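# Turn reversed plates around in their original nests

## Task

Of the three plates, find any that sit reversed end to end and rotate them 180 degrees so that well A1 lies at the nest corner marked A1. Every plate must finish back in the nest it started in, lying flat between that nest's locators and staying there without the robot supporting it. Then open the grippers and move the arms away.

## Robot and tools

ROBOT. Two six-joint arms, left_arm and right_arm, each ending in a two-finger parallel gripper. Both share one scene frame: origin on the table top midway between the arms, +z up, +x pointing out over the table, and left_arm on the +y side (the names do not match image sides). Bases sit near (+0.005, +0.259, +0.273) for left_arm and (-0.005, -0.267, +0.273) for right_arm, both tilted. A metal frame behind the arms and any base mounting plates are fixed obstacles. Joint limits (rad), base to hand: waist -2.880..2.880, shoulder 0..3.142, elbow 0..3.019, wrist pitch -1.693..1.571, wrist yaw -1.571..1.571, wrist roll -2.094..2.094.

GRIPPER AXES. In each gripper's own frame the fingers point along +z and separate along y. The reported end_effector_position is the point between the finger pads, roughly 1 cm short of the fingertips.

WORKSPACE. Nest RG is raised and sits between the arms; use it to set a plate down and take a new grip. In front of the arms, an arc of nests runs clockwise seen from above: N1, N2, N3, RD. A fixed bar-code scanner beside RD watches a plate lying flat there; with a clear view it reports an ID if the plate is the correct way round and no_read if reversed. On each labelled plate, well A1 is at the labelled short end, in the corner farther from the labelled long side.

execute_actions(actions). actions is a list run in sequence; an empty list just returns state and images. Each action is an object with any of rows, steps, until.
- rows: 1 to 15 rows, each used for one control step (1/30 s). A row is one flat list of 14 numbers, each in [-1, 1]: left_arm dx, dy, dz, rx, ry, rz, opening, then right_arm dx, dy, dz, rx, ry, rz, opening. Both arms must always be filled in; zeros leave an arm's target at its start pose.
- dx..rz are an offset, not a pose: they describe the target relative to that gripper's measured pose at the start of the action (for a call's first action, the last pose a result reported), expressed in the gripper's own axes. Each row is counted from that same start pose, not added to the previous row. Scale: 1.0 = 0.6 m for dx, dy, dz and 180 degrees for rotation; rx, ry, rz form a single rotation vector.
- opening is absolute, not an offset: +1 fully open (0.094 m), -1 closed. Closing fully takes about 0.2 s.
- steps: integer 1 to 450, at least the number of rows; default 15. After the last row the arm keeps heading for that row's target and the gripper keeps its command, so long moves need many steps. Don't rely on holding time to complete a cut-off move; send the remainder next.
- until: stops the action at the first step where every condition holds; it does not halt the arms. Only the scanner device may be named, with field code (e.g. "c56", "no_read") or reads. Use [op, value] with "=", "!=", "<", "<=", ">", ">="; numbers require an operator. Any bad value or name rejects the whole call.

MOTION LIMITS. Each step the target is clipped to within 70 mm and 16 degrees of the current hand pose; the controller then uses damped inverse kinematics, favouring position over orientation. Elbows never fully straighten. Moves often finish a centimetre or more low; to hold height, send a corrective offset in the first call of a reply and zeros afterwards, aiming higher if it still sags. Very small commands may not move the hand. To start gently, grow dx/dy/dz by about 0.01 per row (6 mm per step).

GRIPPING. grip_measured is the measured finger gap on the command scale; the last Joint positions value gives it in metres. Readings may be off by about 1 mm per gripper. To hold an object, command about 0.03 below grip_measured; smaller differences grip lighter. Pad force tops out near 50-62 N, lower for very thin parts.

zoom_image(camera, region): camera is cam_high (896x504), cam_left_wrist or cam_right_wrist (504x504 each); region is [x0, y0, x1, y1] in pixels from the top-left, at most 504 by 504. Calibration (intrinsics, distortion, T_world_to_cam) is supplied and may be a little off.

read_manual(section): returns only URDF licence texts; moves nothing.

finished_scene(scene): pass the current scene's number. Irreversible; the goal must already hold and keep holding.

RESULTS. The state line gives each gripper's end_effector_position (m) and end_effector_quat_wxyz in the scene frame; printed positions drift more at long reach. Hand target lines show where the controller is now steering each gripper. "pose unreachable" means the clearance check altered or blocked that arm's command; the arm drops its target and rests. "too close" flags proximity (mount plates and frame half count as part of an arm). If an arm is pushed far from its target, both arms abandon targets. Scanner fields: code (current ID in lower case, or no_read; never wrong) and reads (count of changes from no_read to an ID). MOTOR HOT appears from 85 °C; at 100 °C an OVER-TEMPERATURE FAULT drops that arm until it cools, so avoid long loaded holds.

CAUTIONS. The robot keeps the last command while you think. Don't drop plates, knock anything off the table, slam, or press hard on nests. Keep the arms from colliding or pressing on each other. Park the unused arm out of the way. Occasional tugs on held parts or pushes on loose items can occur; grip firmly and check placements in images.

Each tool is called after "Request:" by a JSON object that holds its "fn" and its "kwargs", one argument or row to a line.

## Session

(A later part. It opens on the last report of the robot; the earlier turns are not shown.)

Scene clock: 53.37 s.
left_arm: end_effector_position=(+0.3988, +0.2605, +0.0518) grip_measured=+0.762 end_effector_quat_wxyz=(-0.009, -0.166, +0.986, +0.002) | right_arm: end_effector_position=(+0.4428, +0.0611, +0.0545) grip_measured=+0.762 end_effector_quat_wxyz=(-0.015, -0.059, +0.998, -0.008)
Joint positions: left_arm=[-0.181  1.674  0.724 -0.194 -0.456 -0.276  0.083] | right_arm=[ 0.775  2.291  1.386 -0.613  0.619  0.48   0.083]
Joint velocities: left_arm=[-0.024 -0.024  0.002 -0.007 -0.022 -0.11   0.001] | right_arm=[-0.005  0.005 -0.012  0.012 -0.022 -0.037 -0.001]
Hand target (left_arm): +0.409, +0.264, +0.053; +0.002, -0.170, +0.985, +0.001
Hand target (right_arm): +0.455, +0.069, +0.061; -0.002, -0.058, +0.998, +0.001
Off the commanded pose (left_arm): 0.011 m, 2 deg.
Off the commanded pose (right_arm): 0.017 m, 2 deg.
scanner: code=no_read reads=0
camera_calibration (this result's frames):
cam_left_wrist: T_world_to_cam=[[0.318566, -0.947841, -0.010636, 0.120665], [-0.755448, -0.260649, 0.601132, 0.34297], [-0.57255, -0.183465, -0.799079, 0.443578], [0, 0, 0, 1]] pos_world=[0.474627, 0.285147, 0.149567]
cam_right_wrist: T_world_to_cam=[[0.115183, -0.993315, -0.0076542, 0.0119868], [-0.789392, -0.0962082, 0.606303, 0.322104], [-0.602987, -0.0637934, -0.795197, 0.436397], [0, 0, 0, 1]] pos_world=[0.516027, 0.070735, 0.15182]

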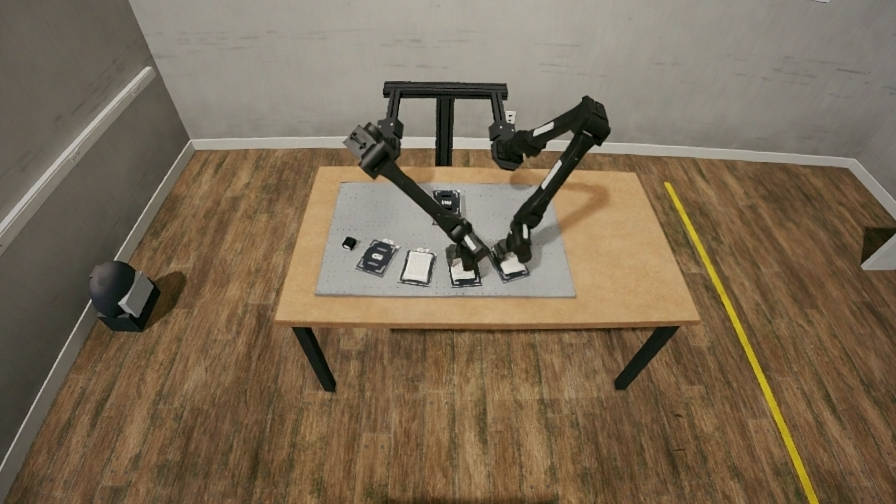

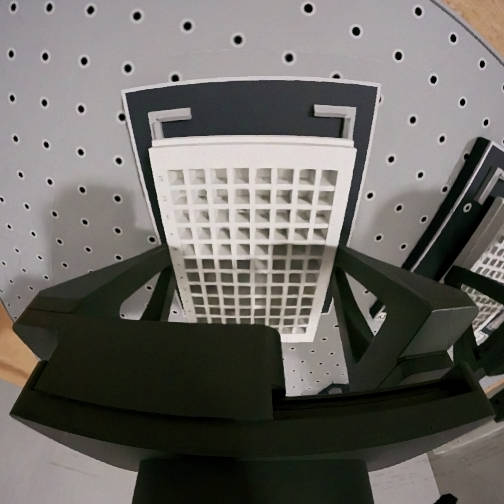

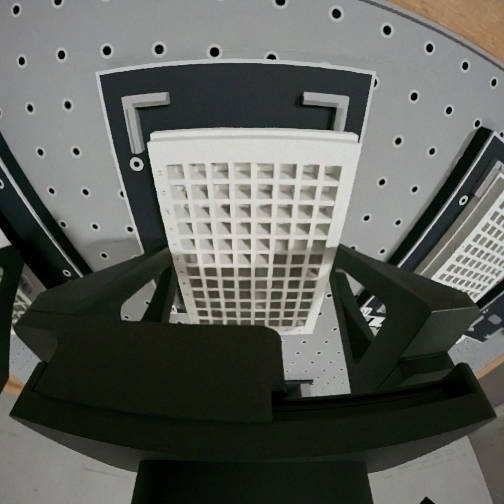

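Request:
{"fn": "execute_actions", "kwargs": {
  "actions": [
    {"rows":[[-0.028,0,-0.003,0,-0.008,-0.005,0.72,-0.038,0.025,-0.015,0,-0.01,0,0.72]],"steps":30}
  ]
}}

Scene clock: 54.60 s.
left_arm: end_effector_position=(+0.4080, +0.2617, +0.0527) grip_measured=+0.762 end_effector_quat_wxyz=(-0.003, -0.169, +0.986, +0.002) | right_arm: end_effector_position=(+0.4623, +0.0683, +0.0581) grip_measured=+0.762 end_effector_quat_wxyz=(-0.004, -0.052, +0.999, -0.008)
Joint positions: left_arm=[-0.181  1.674  0.74  -0.194 -0.457 -0.276  0.083] | right_arm=[ 0.775  2.303  1.438 -0.629  0.63   0.48   0.083]
Joint velocities: left_arm=[-0.005 -0.015 -0.017  0.007 -0.007 -0.007 -0.002] | right_arm=[-0.005 -0.005  0.002 -0.012  0.022 -0.022  0.001]
Hand target (left_arm): +0.415, +0.266, +0.053; +0.003, -0.173, +0.985, +0.004
Hand target (right_arm): +0.464, +0.079, +0.063; +0.001, -0.059, +0.998, -0.007
Off the commanded pose (left_arm): 0.008 m, 1 deg.
Off the commanded pose (right_arm): 0.011 m, 1 deg.
scanner: code=no_read reads=0
camera_calibration (this result's frames):
cam_left_wrist: T_world_to_cam=[[0.325011, -0.945675, -0.00818861, 0.115605], [-0.761801, -0.266928, 0.590262, 0.354479], [-0.560381, -0.185604, -0.80717, 0.445786], [0, 0, 0, 1]] pos_world=[0.482279, 0.286685, 0.151536]
cam_right_wrist: T_world_to_cam=[[0.101941, -0.994769, -0.00646998, 0.023133], [-0.80396, -0.0862146, 0.5884, 0.343102], [-0.58588, -0.0547807, -0.808544, 0.44374], [0, 0, 0, 1]] pos_world=[0.533461, 0.0769009, 0.157052]

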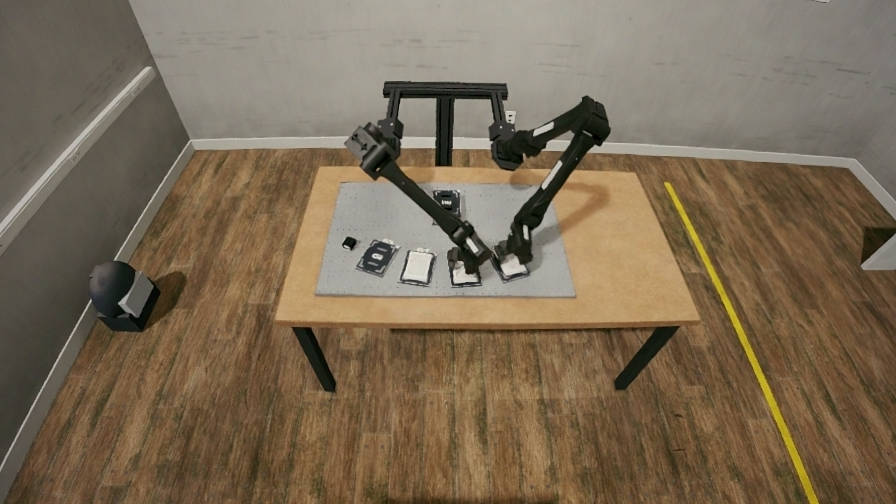

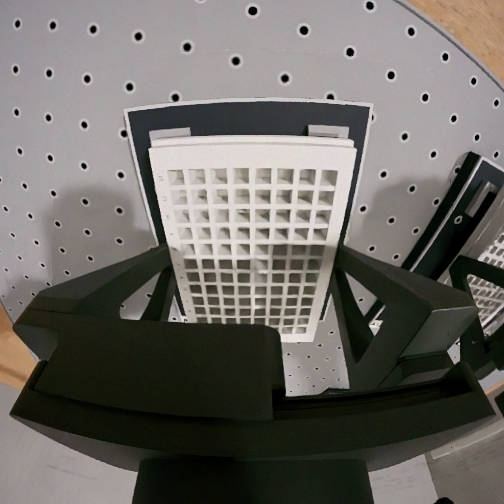

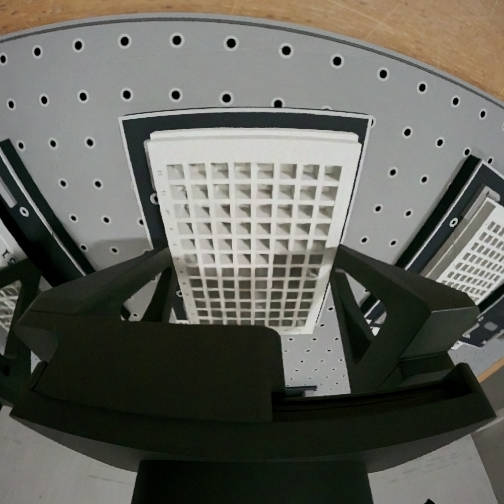

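Request:
{"fn": "execute_actions", "kwargs": {
  "actions": [
    {"rows":[[0,0.007,0.013,0,0,-0.005,0.72,0.02,0.02,-0.003,0,0,-0.004,0.72]],"steps":30}
  ]
}}

Scene clock: 56.83 s.
left_arm: end_effector_position=(+0.4070, +0.2641, +0.0493) grip_measured=+0.762 end_effector_quat_wxyz=(-0.004, -0.173, +0.985, +0.002) | right_arm: end_effector_position=(+0.4567, +0.0707, +0.0595) grip_measured=+0.762 end_effector_quat_wxyz=(-0.005, -0.056, +0.998, -0.008)
Joint positions: left_arm=[-0.171  1.68   0.74  -0.186 -0.453 -0.276  0.083] | right_arm=[ 0.784  2.303  1.43  -0.629  0.63   0.484  0.083]
Joint velocities: left_arm=[-0.005 -0.005  0.002 -0.022 -0.051  0.066 -0.   ] | right_arm=[-0.005 -0.005 -0.002  0.027 -0.022 -0.007  0.   ]
Hand target (left_arm): +0.407, +0.266, +0.045; -0.003, -0.177, +0.984, +0.002
Hand target (right_arm): +0.449, +0.079, +0.060; -0.004, -0.058, +0.998, -0.007
Off the commanded pose (left_arm): 0.005 m, 0 deg.
Off the commanded pose (right_arm): 0.011 m, 0 deg.
scanner: code=no_read reads=0
camera_calibration (this result's frames):
cam_left_wrist: T_world_to_cam=[[0.333104, -0.942853, -0.00831143, 0.114028], [-0.758294, -0.273118, 0.591943, 0.356527], [-0.560386, -0.190876, -0.805937, 0.444276], [0, 0, 0, 1]] pos_world=[0.481335, 0.289687, 0.147962]
cam_right_wrist: T_world_to_cam=[[0.10953, -0.993963, -0.00636866, 0.0225688], [-0.802248, -0.092183, 0.589831, 0.33755], [-0.586857, -0.0594948, -0.807502, 0.442455], [0, 0, 0, 1]] pos_world=[0.527985, 0.0798727, 0.15833]

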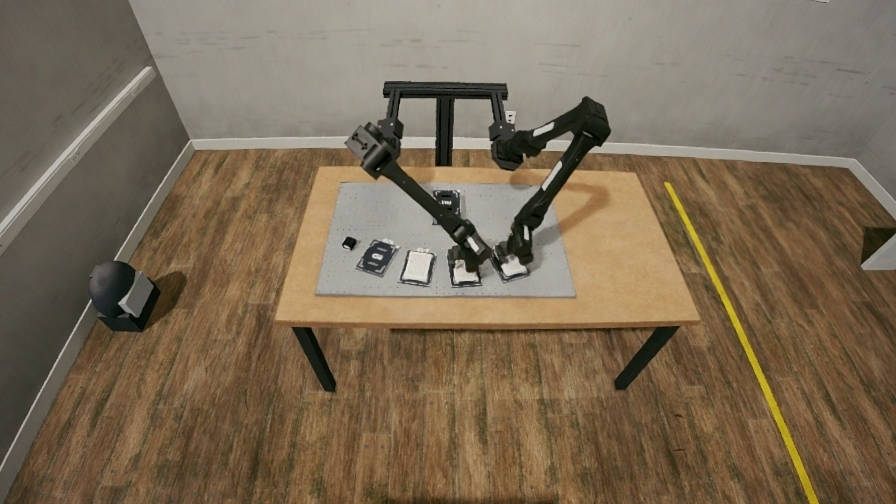

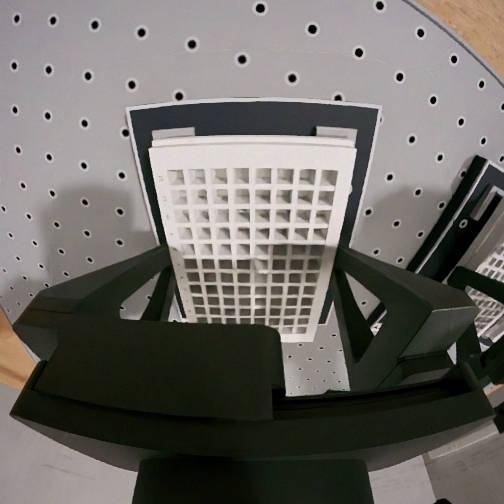

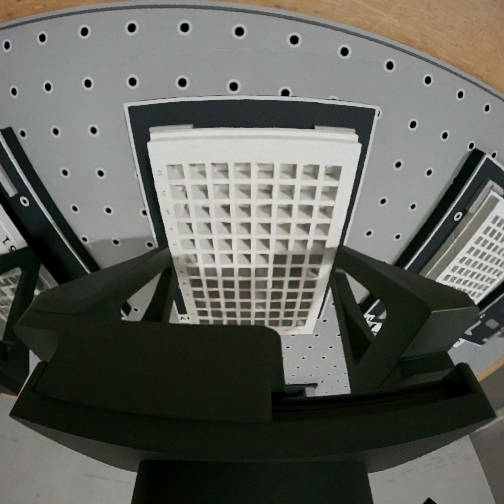

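Both need ~3-4 mm back while descending.

Request:
{"fn": "execute_actions", "kwargs": {
  "actions": [
    {"rows":[[0.004,0,0.014,0,0,0,0.72,0.006,0.002,0.012,0,0,0,0.72]],"steps":25}
  ]
}}

Scene clock: 57.87 s.
left_arm: end_effector_position=(+0.4047, +0.2615, +0.0446) grip_measured=+0.762 end_effector_quat_wxyz=(-0.006, -0.172, +0.985, +0.002) | right_arm: end_effector_position=(+0.4556, +0.0708, +0.0586) grip_measured=+0.762 end_effector_quat_wxyz=(-0.004, -0.055, +0.998, -0.007)
Joint positions: left_arm=[-0.171  1.696  0.74  -0.175 -0.452 -0.276  0.083] | right_arm=[ 0.784  2.303  1.425 -0.621  0.63   0.484  0.083]
Joint velocities: left_arm=[-0.015 -0.005 -0.007  0.007 -0.037 -0.066 -0.   ] | right_arm=[-0.005  0.005  0.002 -0.022 -0.037  0.051  0.001]
Hand target (left_arm): +0.405, +0.263, +0.041; -0.004, -0.173, +0.985, +0.002
Hand target (right_arm): +0.453, +0.071, +0.052; -0.005, -0.056, +0.998, -0.008
Off the commanded pose (left_arm): 0.004 m, 0 deg.
Off the commanded pose (right_arm): 0.007 m, 0 deg.
scanner: code=no_read reads=0
camera_calibration (this result's frames):
cam_left_wrist: T_world_to_cam=[[0.331196, -0.943519, -0.00901665, 0.113385], [-0.75641, -0.271205, 0.595224, 0.35541], [-0.564051, -0.190316, -0.803509, 0.439909], [0, 0, 0, 1]] pos_world=[0.479414, 0.287091, 0.142944]
cam_right_wrist: T_world_to_cam=[[0.107779, -0.994147, -0.00750261, 0.0235923], [-0.803631, -0.0915626, 0.588042, 0.33788], [-0.585287, -0.0573494, -0.808796, 0.440299], [0, 0, 0, 1]] pos_world=[0.526689, 0.0796422, 0.157601]

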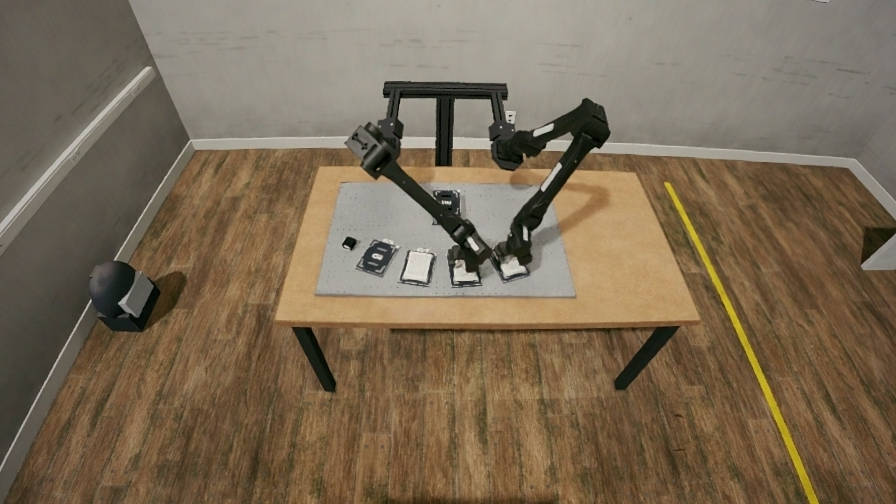

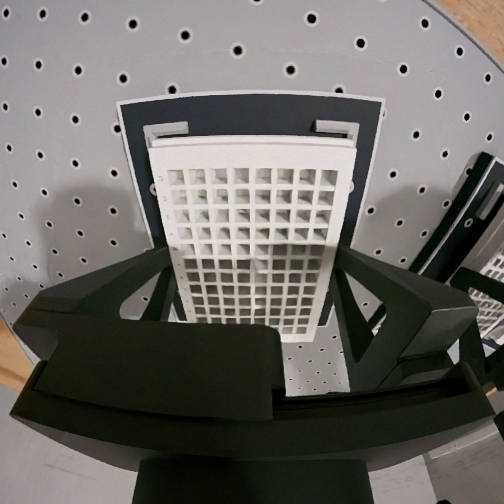

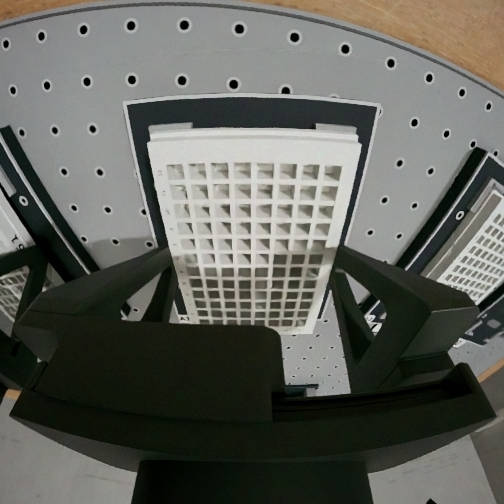

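Request:
{"fn": "execute_actions", "kwargs": {
  "actions": [
    {"rows":[[-0.004,0.004,0.018,0,0,0,0.72,0.006,0,0.02,0,0,0,0.72]],"steps":25}
  ]
}}

Scene clock: 59.97 s.
left_arm: end_effector_position=(+0.4037, +0.2616, +0.0399) grip_measured=+0.762 end_effector_quat_wxyz=(-0.007, -0.171, +0.985, +0.001) | right_arm: end_effector_position=(+0.4537, +0.0723, +0.0553) grip_measured=+0.762 end_effector_quat_wxyz=(-0.001, -0.052, +0.999, -0.006)
Joint positions: left_arm=[-0.165  1.709  0.742 -0.165 -0.448 -0.27   0.083] | right_arm=[ 0.784  2.308  1.419 -0.602  0.63   0.484  0.083]
Joint velocities: left_arm=[ 0.005 -0.005  0.007 -0.022 -0.051 -0.037 -0.001] | right_arm=[ 0.005 -0.005 -0.002 -0.012 -0.051  0.037  0.   ]
Hand target (left_arm): +0.406, +0.264, +0.034; -0.006, -0.172, +0.985, +0.002
Hand target (right_arm): +0.452, +0.070, +0.047; -0.004, -0.055, +0.998, -0.008
Off the commanded pose (left_arm): 0.007 m, 0 deg.
Off the commanded pose (right_arm): 0.009 m, 0 deg.
scanner: code=no_read reads=0
camera_calibration (this result's frames):
cam_left_wrist: T_world_to_cam=[[0.329616, -0.94408, -0.00817029, 0.114426], [-0.755289, -0.268874, 0.5977, 0.356352], [-0.566474, -0.190841, -0.801678, 0.436655], [0, 0, 0, 1]] pos_world=[0.478785, 0.287172, 0.138]
cam_right_wrist: T_world_to_cam=[[0.102976, -0.994627, -0.0106409, 0.0277223], [-0.80741, -0.0898312, 0.583112, 0.34032], [-0.580934, -0.0514548, -0.812322, 0.434461], [0, 0, 0, 1]] pos_world=[0.524316, 0.0804998, 0.154773]

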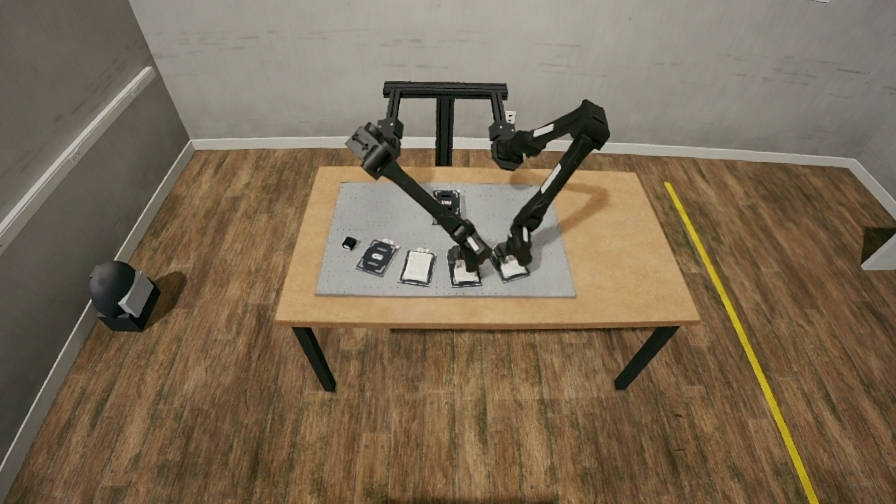

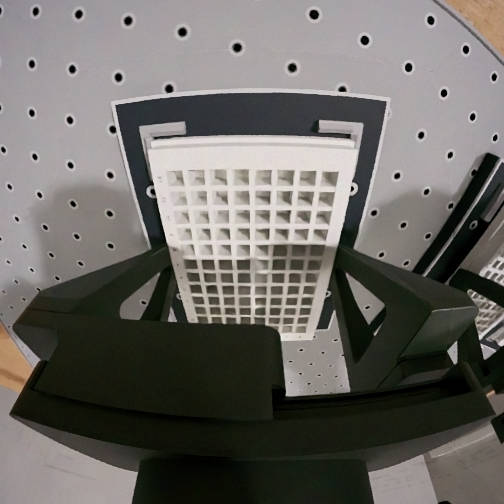

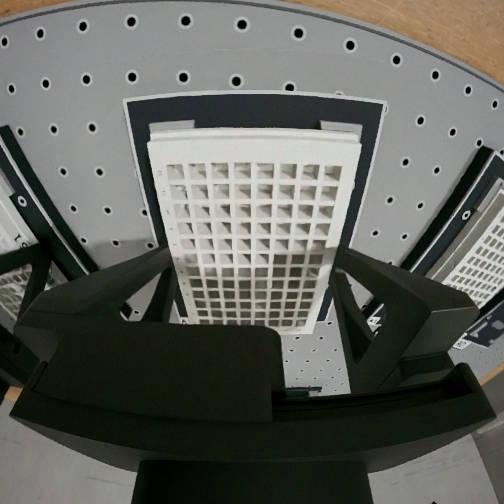

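Request:
{"fn": "execute_actions", "kwargs": {
  "actions": [
    {"rows":[[0,0,0,0,0,0,1,0.005,-0.006,0.02,0,0,0,0.72]],"steps":12},
    {"rows":[[0.05,0,-0.1,0,0,0,1,0,0,0.008,0,0,0,0.72]],"steps":25}
  ]
}}

Scene clock: 61.43 s.
left_arm: end_effector_position=(+0.3733, +0.2525, +0.0984) grip_measured=+1.000 end_effector_quat_wxyz=(-0.006, -0.169, +0.986, +0.000) | right_arm: end_effector_position=(+0.4519, +0.0713, +0.0524) grip_measured=+0.762 end_effector_quat_wxyz=(+0.002, -0.051, +0.999, -0.004)
Joint positions: left_arm=[-0.256  1.526  0.631 -0.275 -0.484 -0.357  0.094] | right_arm=[ 0.781  2.308  1.407 -0.581  0.63   0.478  0.083]
Joint velocities: left_arm=[ 0.005 -0.005 -0.007 -0.002  0.022 -0.066  0.   ] | right_arm=[-0.005 -0.005 -0.017 -0.012  0.007 -0.066 -0.001]
Hand target (left_arm): +0.375, +0.252, +0.100; -0.006, -0.171, +0.985, +0.001
Hand target (right_arm): +0.452, +0.071, +0.048; +0.002, -0.051, +0.999, -0.004
Off the commanded pose (left_arm): 0.004 m, 0 deg.
Off the commanded pose (right_arm): 0.005 m, 0 deg.
scanner: code=no_read reads=0
camera_calibration (this result's frames):
cam_left_wrist: T_world_to_cam=[[0.325676, -0.945464, -0.00567057, 0.117991], [-0.758332, -0.264789, 0.595667, 0.296266], [-0.564684, -0.189694, -0.803211, 0.463725], [0, 0, 0, 1]] pos_world=[0.448099, 0.27797, 0.196662]
cam_right_wrist: T_world_to_cam=[[0.100898, -0.99481, -0.0131454, 0.0279725], [-0.810514, -0.0898543, 0.578786, 0.342084], [-0.576963, -0.047744, -0.815373, 0.429063], [0, 0, 0, 1]] pos_world=[0.521995, 0.0790502, 0.152221]

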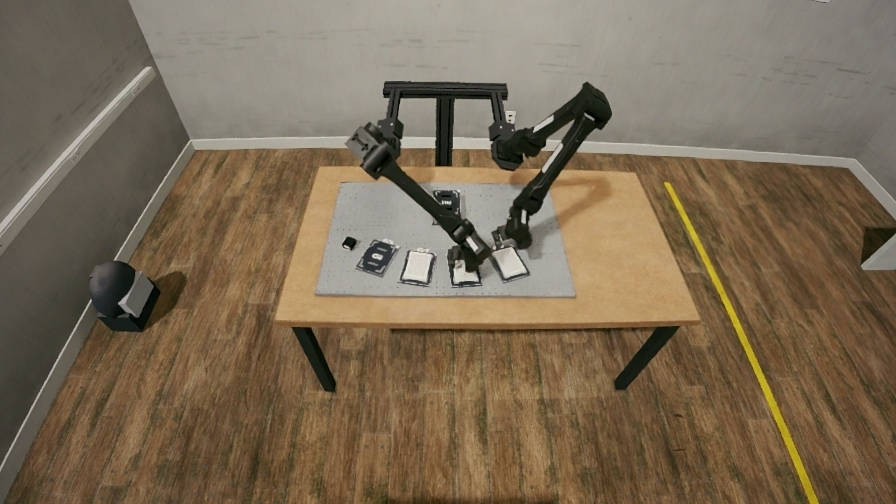

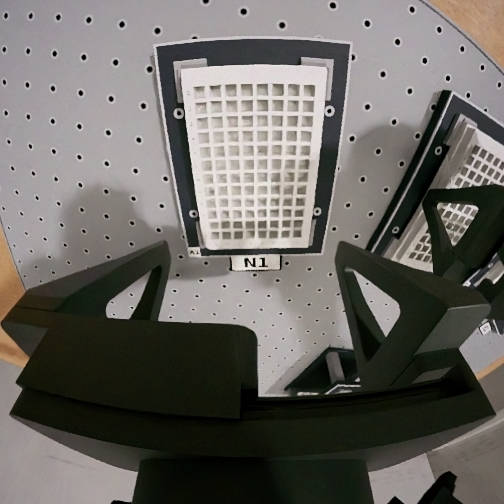

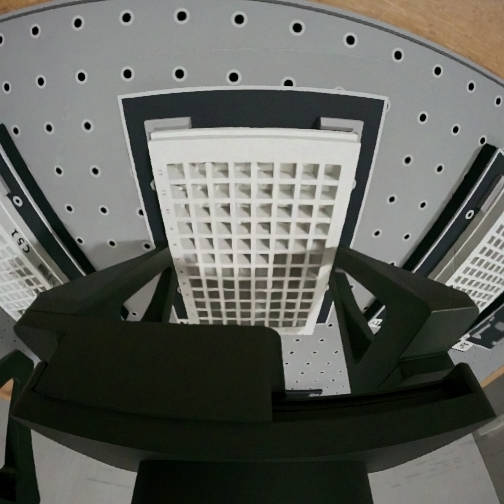

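Request:
{"fn": "execute_actions", "kwargs": {
  "actions": [
    {"rows":[[0,0,0,0,0,0,1,0.003,0,0.02,0,0,-0.004,0.72]],"steps":25}
  ]
}}

Scene clock: 62.43 s.
left_arm: end_effector_position=(+0.3733, +0.2525, +0.0984) grip_measured=+1.000 end_effector_quat_wxyz=(-0.006, -0.169, +0.986, +0.000) | right_arm: end_effector_position=(+0.4522, +0.0718, +0.0521) grip_measured=+0.762 end_effector_quat_wxyz=(+0.003, -0.053, +0.999, -0.003)
Joint positions: left_arm=[-0.256  1.526  0.631 -0.275 -0.484 -0.357  0.094] | right_arm=[ 0.781  2.308  1.406 -0.575  0.63   0.471  0.083]
Joint velocities: left_arm=[-0.015 -0.015 -0.002  0.002  0.007 -0.066  0.   ] | right_arm=[-0.005  0.005 -0.002  0.007 -0.066  0.022  0.001]
Hand target (left_arm): +0.373, +0.253, +0.098; -0.006, -0.169, +0.986, +0.000
Hand target (right_arm): +0.450, +0.071, +0.041; +0.002, -0.057, +0.998, -0.004
Off the commanded pose (left_arm): 0.000 m, 0 deg.
Off the commanded pose (right_arm): 0.012 m, 1 deg.
scanner: code=no_read reads=0
camera_calibration (this result's frames):
cam_left_wrist: T_world_to_cam=[[0.326037, -0.94534, -0.00567477, 0.117825], [-0.758231, -0.265081, 0.595666, 0.296302], [-0.564612, -0.189906, -0.803212, 0.463752], [0, 0, 0, 1]] pos_world=[0.44809, 0.277998, 0.196662]
cam_right_wrist: T_world_to_cam=[[0.105339, -0.994328, -0.0146778, 0.0264564], [-0.811726, -0.0945021, 0.576342, 0.343559], [-0.57446, -0.048797, -0.817077, 0.427977], [0, 0, 0, 1]] pos_world=[0.521944, 0.0796574, 0.152071]

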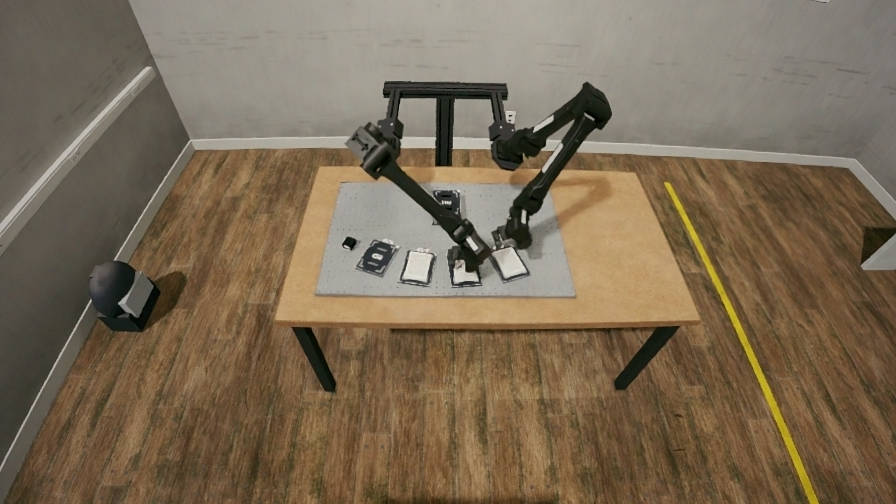

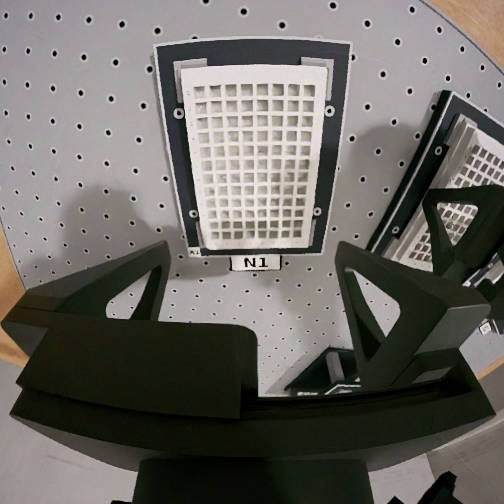

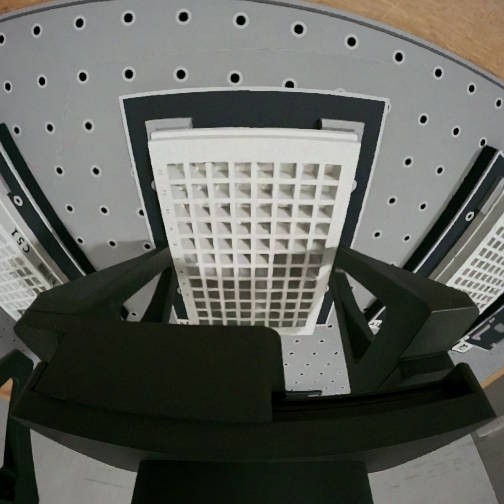

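Request:
{"fn": "execute_actions", "kwargs": {
  "actions": [
    {"rows":[[0,0,0,0,0,0,1,0.014,-0.003,0.008,0,0.004,0,0.72]],"steps":25}
  ]
}}

Scene clock: 63.43 s.
left_arm: end_effector_position=(+0.3733, +0.2525, +0.0984) grip_measured=+1.000 end_effector_quat_wxyz=(-0.006, -0.169, +0.986, +0.000) | right_arm: end_effector_position=(+0.4505, +0.0710, +0.0513) grip_measured=+0.762 end_effector_quat_wxyz=(+0.003, -0.053, +0.999, -0.004)
Joint positions: left_arm=[-0.256  1.526  0.631 -0.275 -0.484 -0.357  0.094] | right_arm=[ 0.781  2.308  1.401 -0.571  0.63   0.473  0.083]
Joint velocities: left_arm=[-0.015 -0.005 -0.022  0.007 -0.007  0.007  0.   ] | right_arm=[-0.005 -0.005 -0.012  0.002  0.007  0.007 -0.   ]
Hand target (left_arm): +0.373, +0.253, +0.098; -0.006, -0.169, +0.986, +0.000
Hand target (right_arm): +0.444, +0.069, +0.047; -0.003, -0.053, +0.999, -0.004
Off the commanded pose (left_arm): 0.000 m, 0 deg.
Off the commanded pose (right_arm): 0.008 m, 1 deg.
scanner: code=no_read reads=0
camera_calibration (this result's frames):
cam_left_wrist: T_world_to_cam=[[0.326037, -0.94534, -0.00567477, 0.117825], [-0.758231, -0.265081, 0.595666, 0.296302], [-0.564612, -0.189906, -0.803212, 0.463752], [0, 0, 0, 1]] pos_world=[0.44809, 0.277998, 0.196662]
cam_right_wrist: T_world_to_cam=[[0.104545, -0.994425, -0.0137879, 0.0261365], [-0.81138, -0.0933016, 0.577024, 0.342322], [-0.575093, -0.0491376, -0.816611, 0.426618], [0, 0, 0, 1]] pos_world=[0.520366, 0.0788931, 0.151213]

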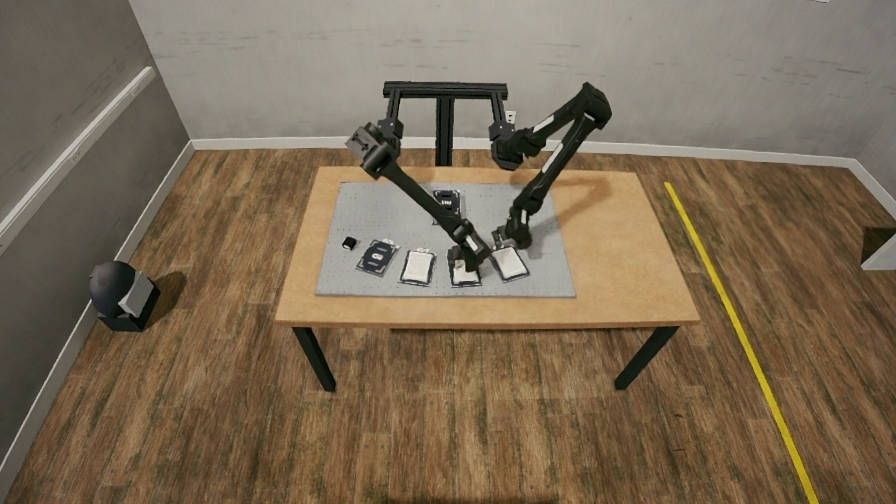

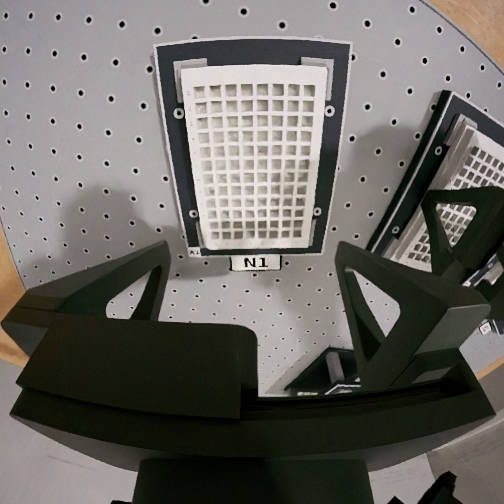

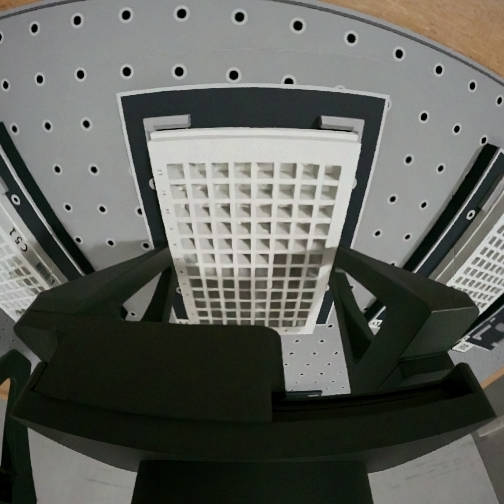

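Aligned; release and inspect.

Request:
{"fn": "execute_actions", "kwargs": {
  "actions": [
    {"rows":[[0,0,0,0,0,0,1,0,0,0.012,0,0,0,0.72]],"steps":15},
    {"rows":[[0,0,0,0,0,0,1,0,0,0,0,0,0,1]],"steps":10},
    {"rows":[[0.12,0,0,0,-0.1,0,1,0.02,0,-0.08,0,0,0,1]],"steps":15},
    {"rows":[[0,0,0,0,0,0,1,0.17,0,0,0,-0.1,0,1]],"steps":30}
  ]
}}

Scene clock: 66.03 s.
left_arm: end_effector_position=(+0.2993, +0.2291, +0.0951) grip_measured=+1.000 end_effector_quat_wxyz=(+0.137, -0.170, +0.975, +0.028) | right_arm: end_effector_position=(+0.3156, +0.0586, +0.0915) grip_measured=+1.000 end_effector_quat_wxyz=(+0.146, -0.073, +0.987, +0.003)
Joint positions: left_arm=[-0.391  1.642  0.292  0.429 -0.656 -0.328  0.094] | right_arm=[ 0.994  2.209  0.897 -0.013  0.803  0.491  0.094]
Joint velocities: left_arm=[ 0.005 -0.005 -0.002 -0.007 -0.051 -0.051  0.   ] | right_arm=[-0.015 -0.005  0.017 -0.007  0.037 -0.007  0.   ]
Hand target (left_arm): +0.297, +0.229, +0.095; +0.135, -0.169, +0.976, +0.029
Hand target (right_arm): +0.332, +0.062, +0.097; +0.157, -0.061, +0.986, +0.007
Off the commanded pose (left_arm): 0.002 m, 0 deg.
Off the commanded pose (right_arm): 0.019 m, 2 deg.
scanner: code=no_read reads=0
camera_calibration (this result's frames):
cam_left_wrist: T_world_to_cam=[[0.333615, -0.942612, -0.0135287, 0.117612], [-0.884811, -0.318045, 0.340523, 0.310213], [-0.325284, -0.101633, -0.940139, 0.336106], [0, 0, 0, 1]] pos_world=[0.344572, 0.243684, 0.211943]
cam_right_wrist: T_world_to_cam=[[0.149257, -0.988786, -0.00494444, 0.0132325], [-0.935783, -0.142868, 0.322333, 0.273943], [-0.319424, -0.0434834, -0.946614, 0.312138], [0, 0, 0, 1]] pos_world=[0.354081, 0.0657946, 0.207239]

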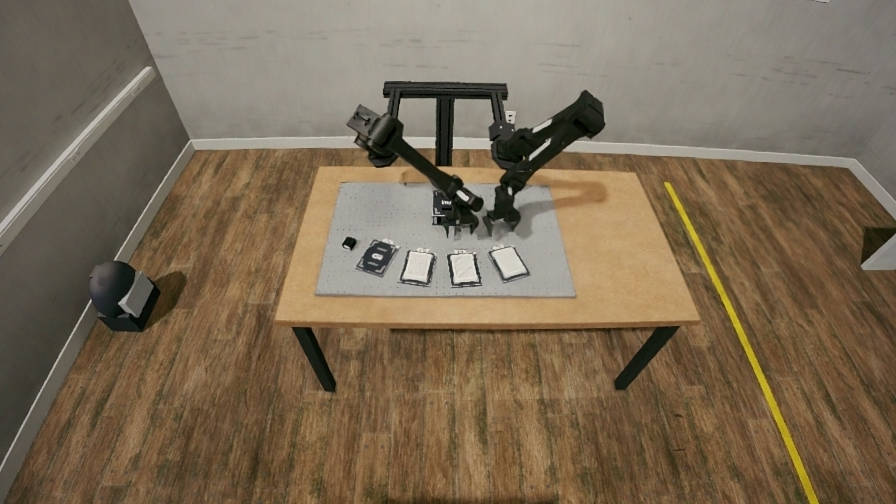

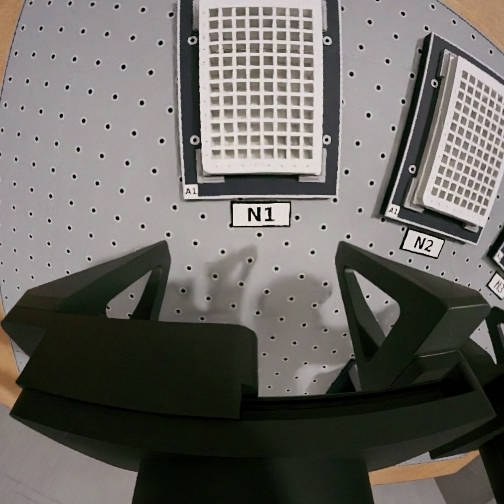

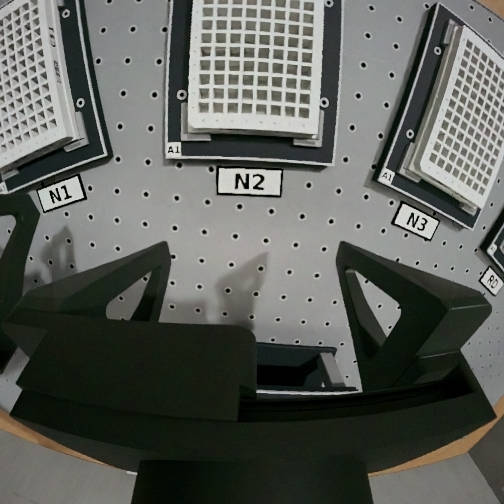

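Request:
{"fn": "zoom_image", "kwargs": {
  "camera": "cam_right_wrist",
  "region": [150, 0, 350, 180]
}}

Request:
{"fn": "zoom_image", "kwargs": {
  "camera": "cam_left_wrist",
  "region": [374, 20, 504, 250]
}}

Region (150, 0, 350, 180) of cam_right_wrist's 504x504 image, scaled by 2.520, with more detail than that image has; it fills the top 454 rows of this view, and the rest is white.

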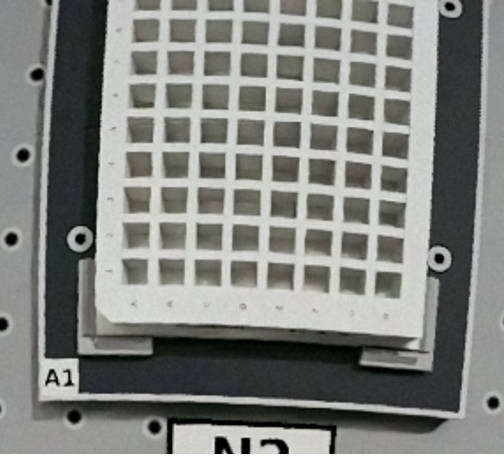

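Region (374, 20, 504, 250) of cam_left_wrist's 504x504 image, scaled by 2.191, with more detail than that image has; it fills the left 285 columns of this view, and the rest is white.

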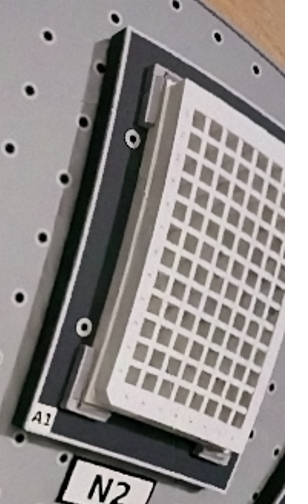

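Seated.

Request:
{"fn": "finished_scene", "kwargs": {
  "scene": 1
}}

The scene is finished: the task was done.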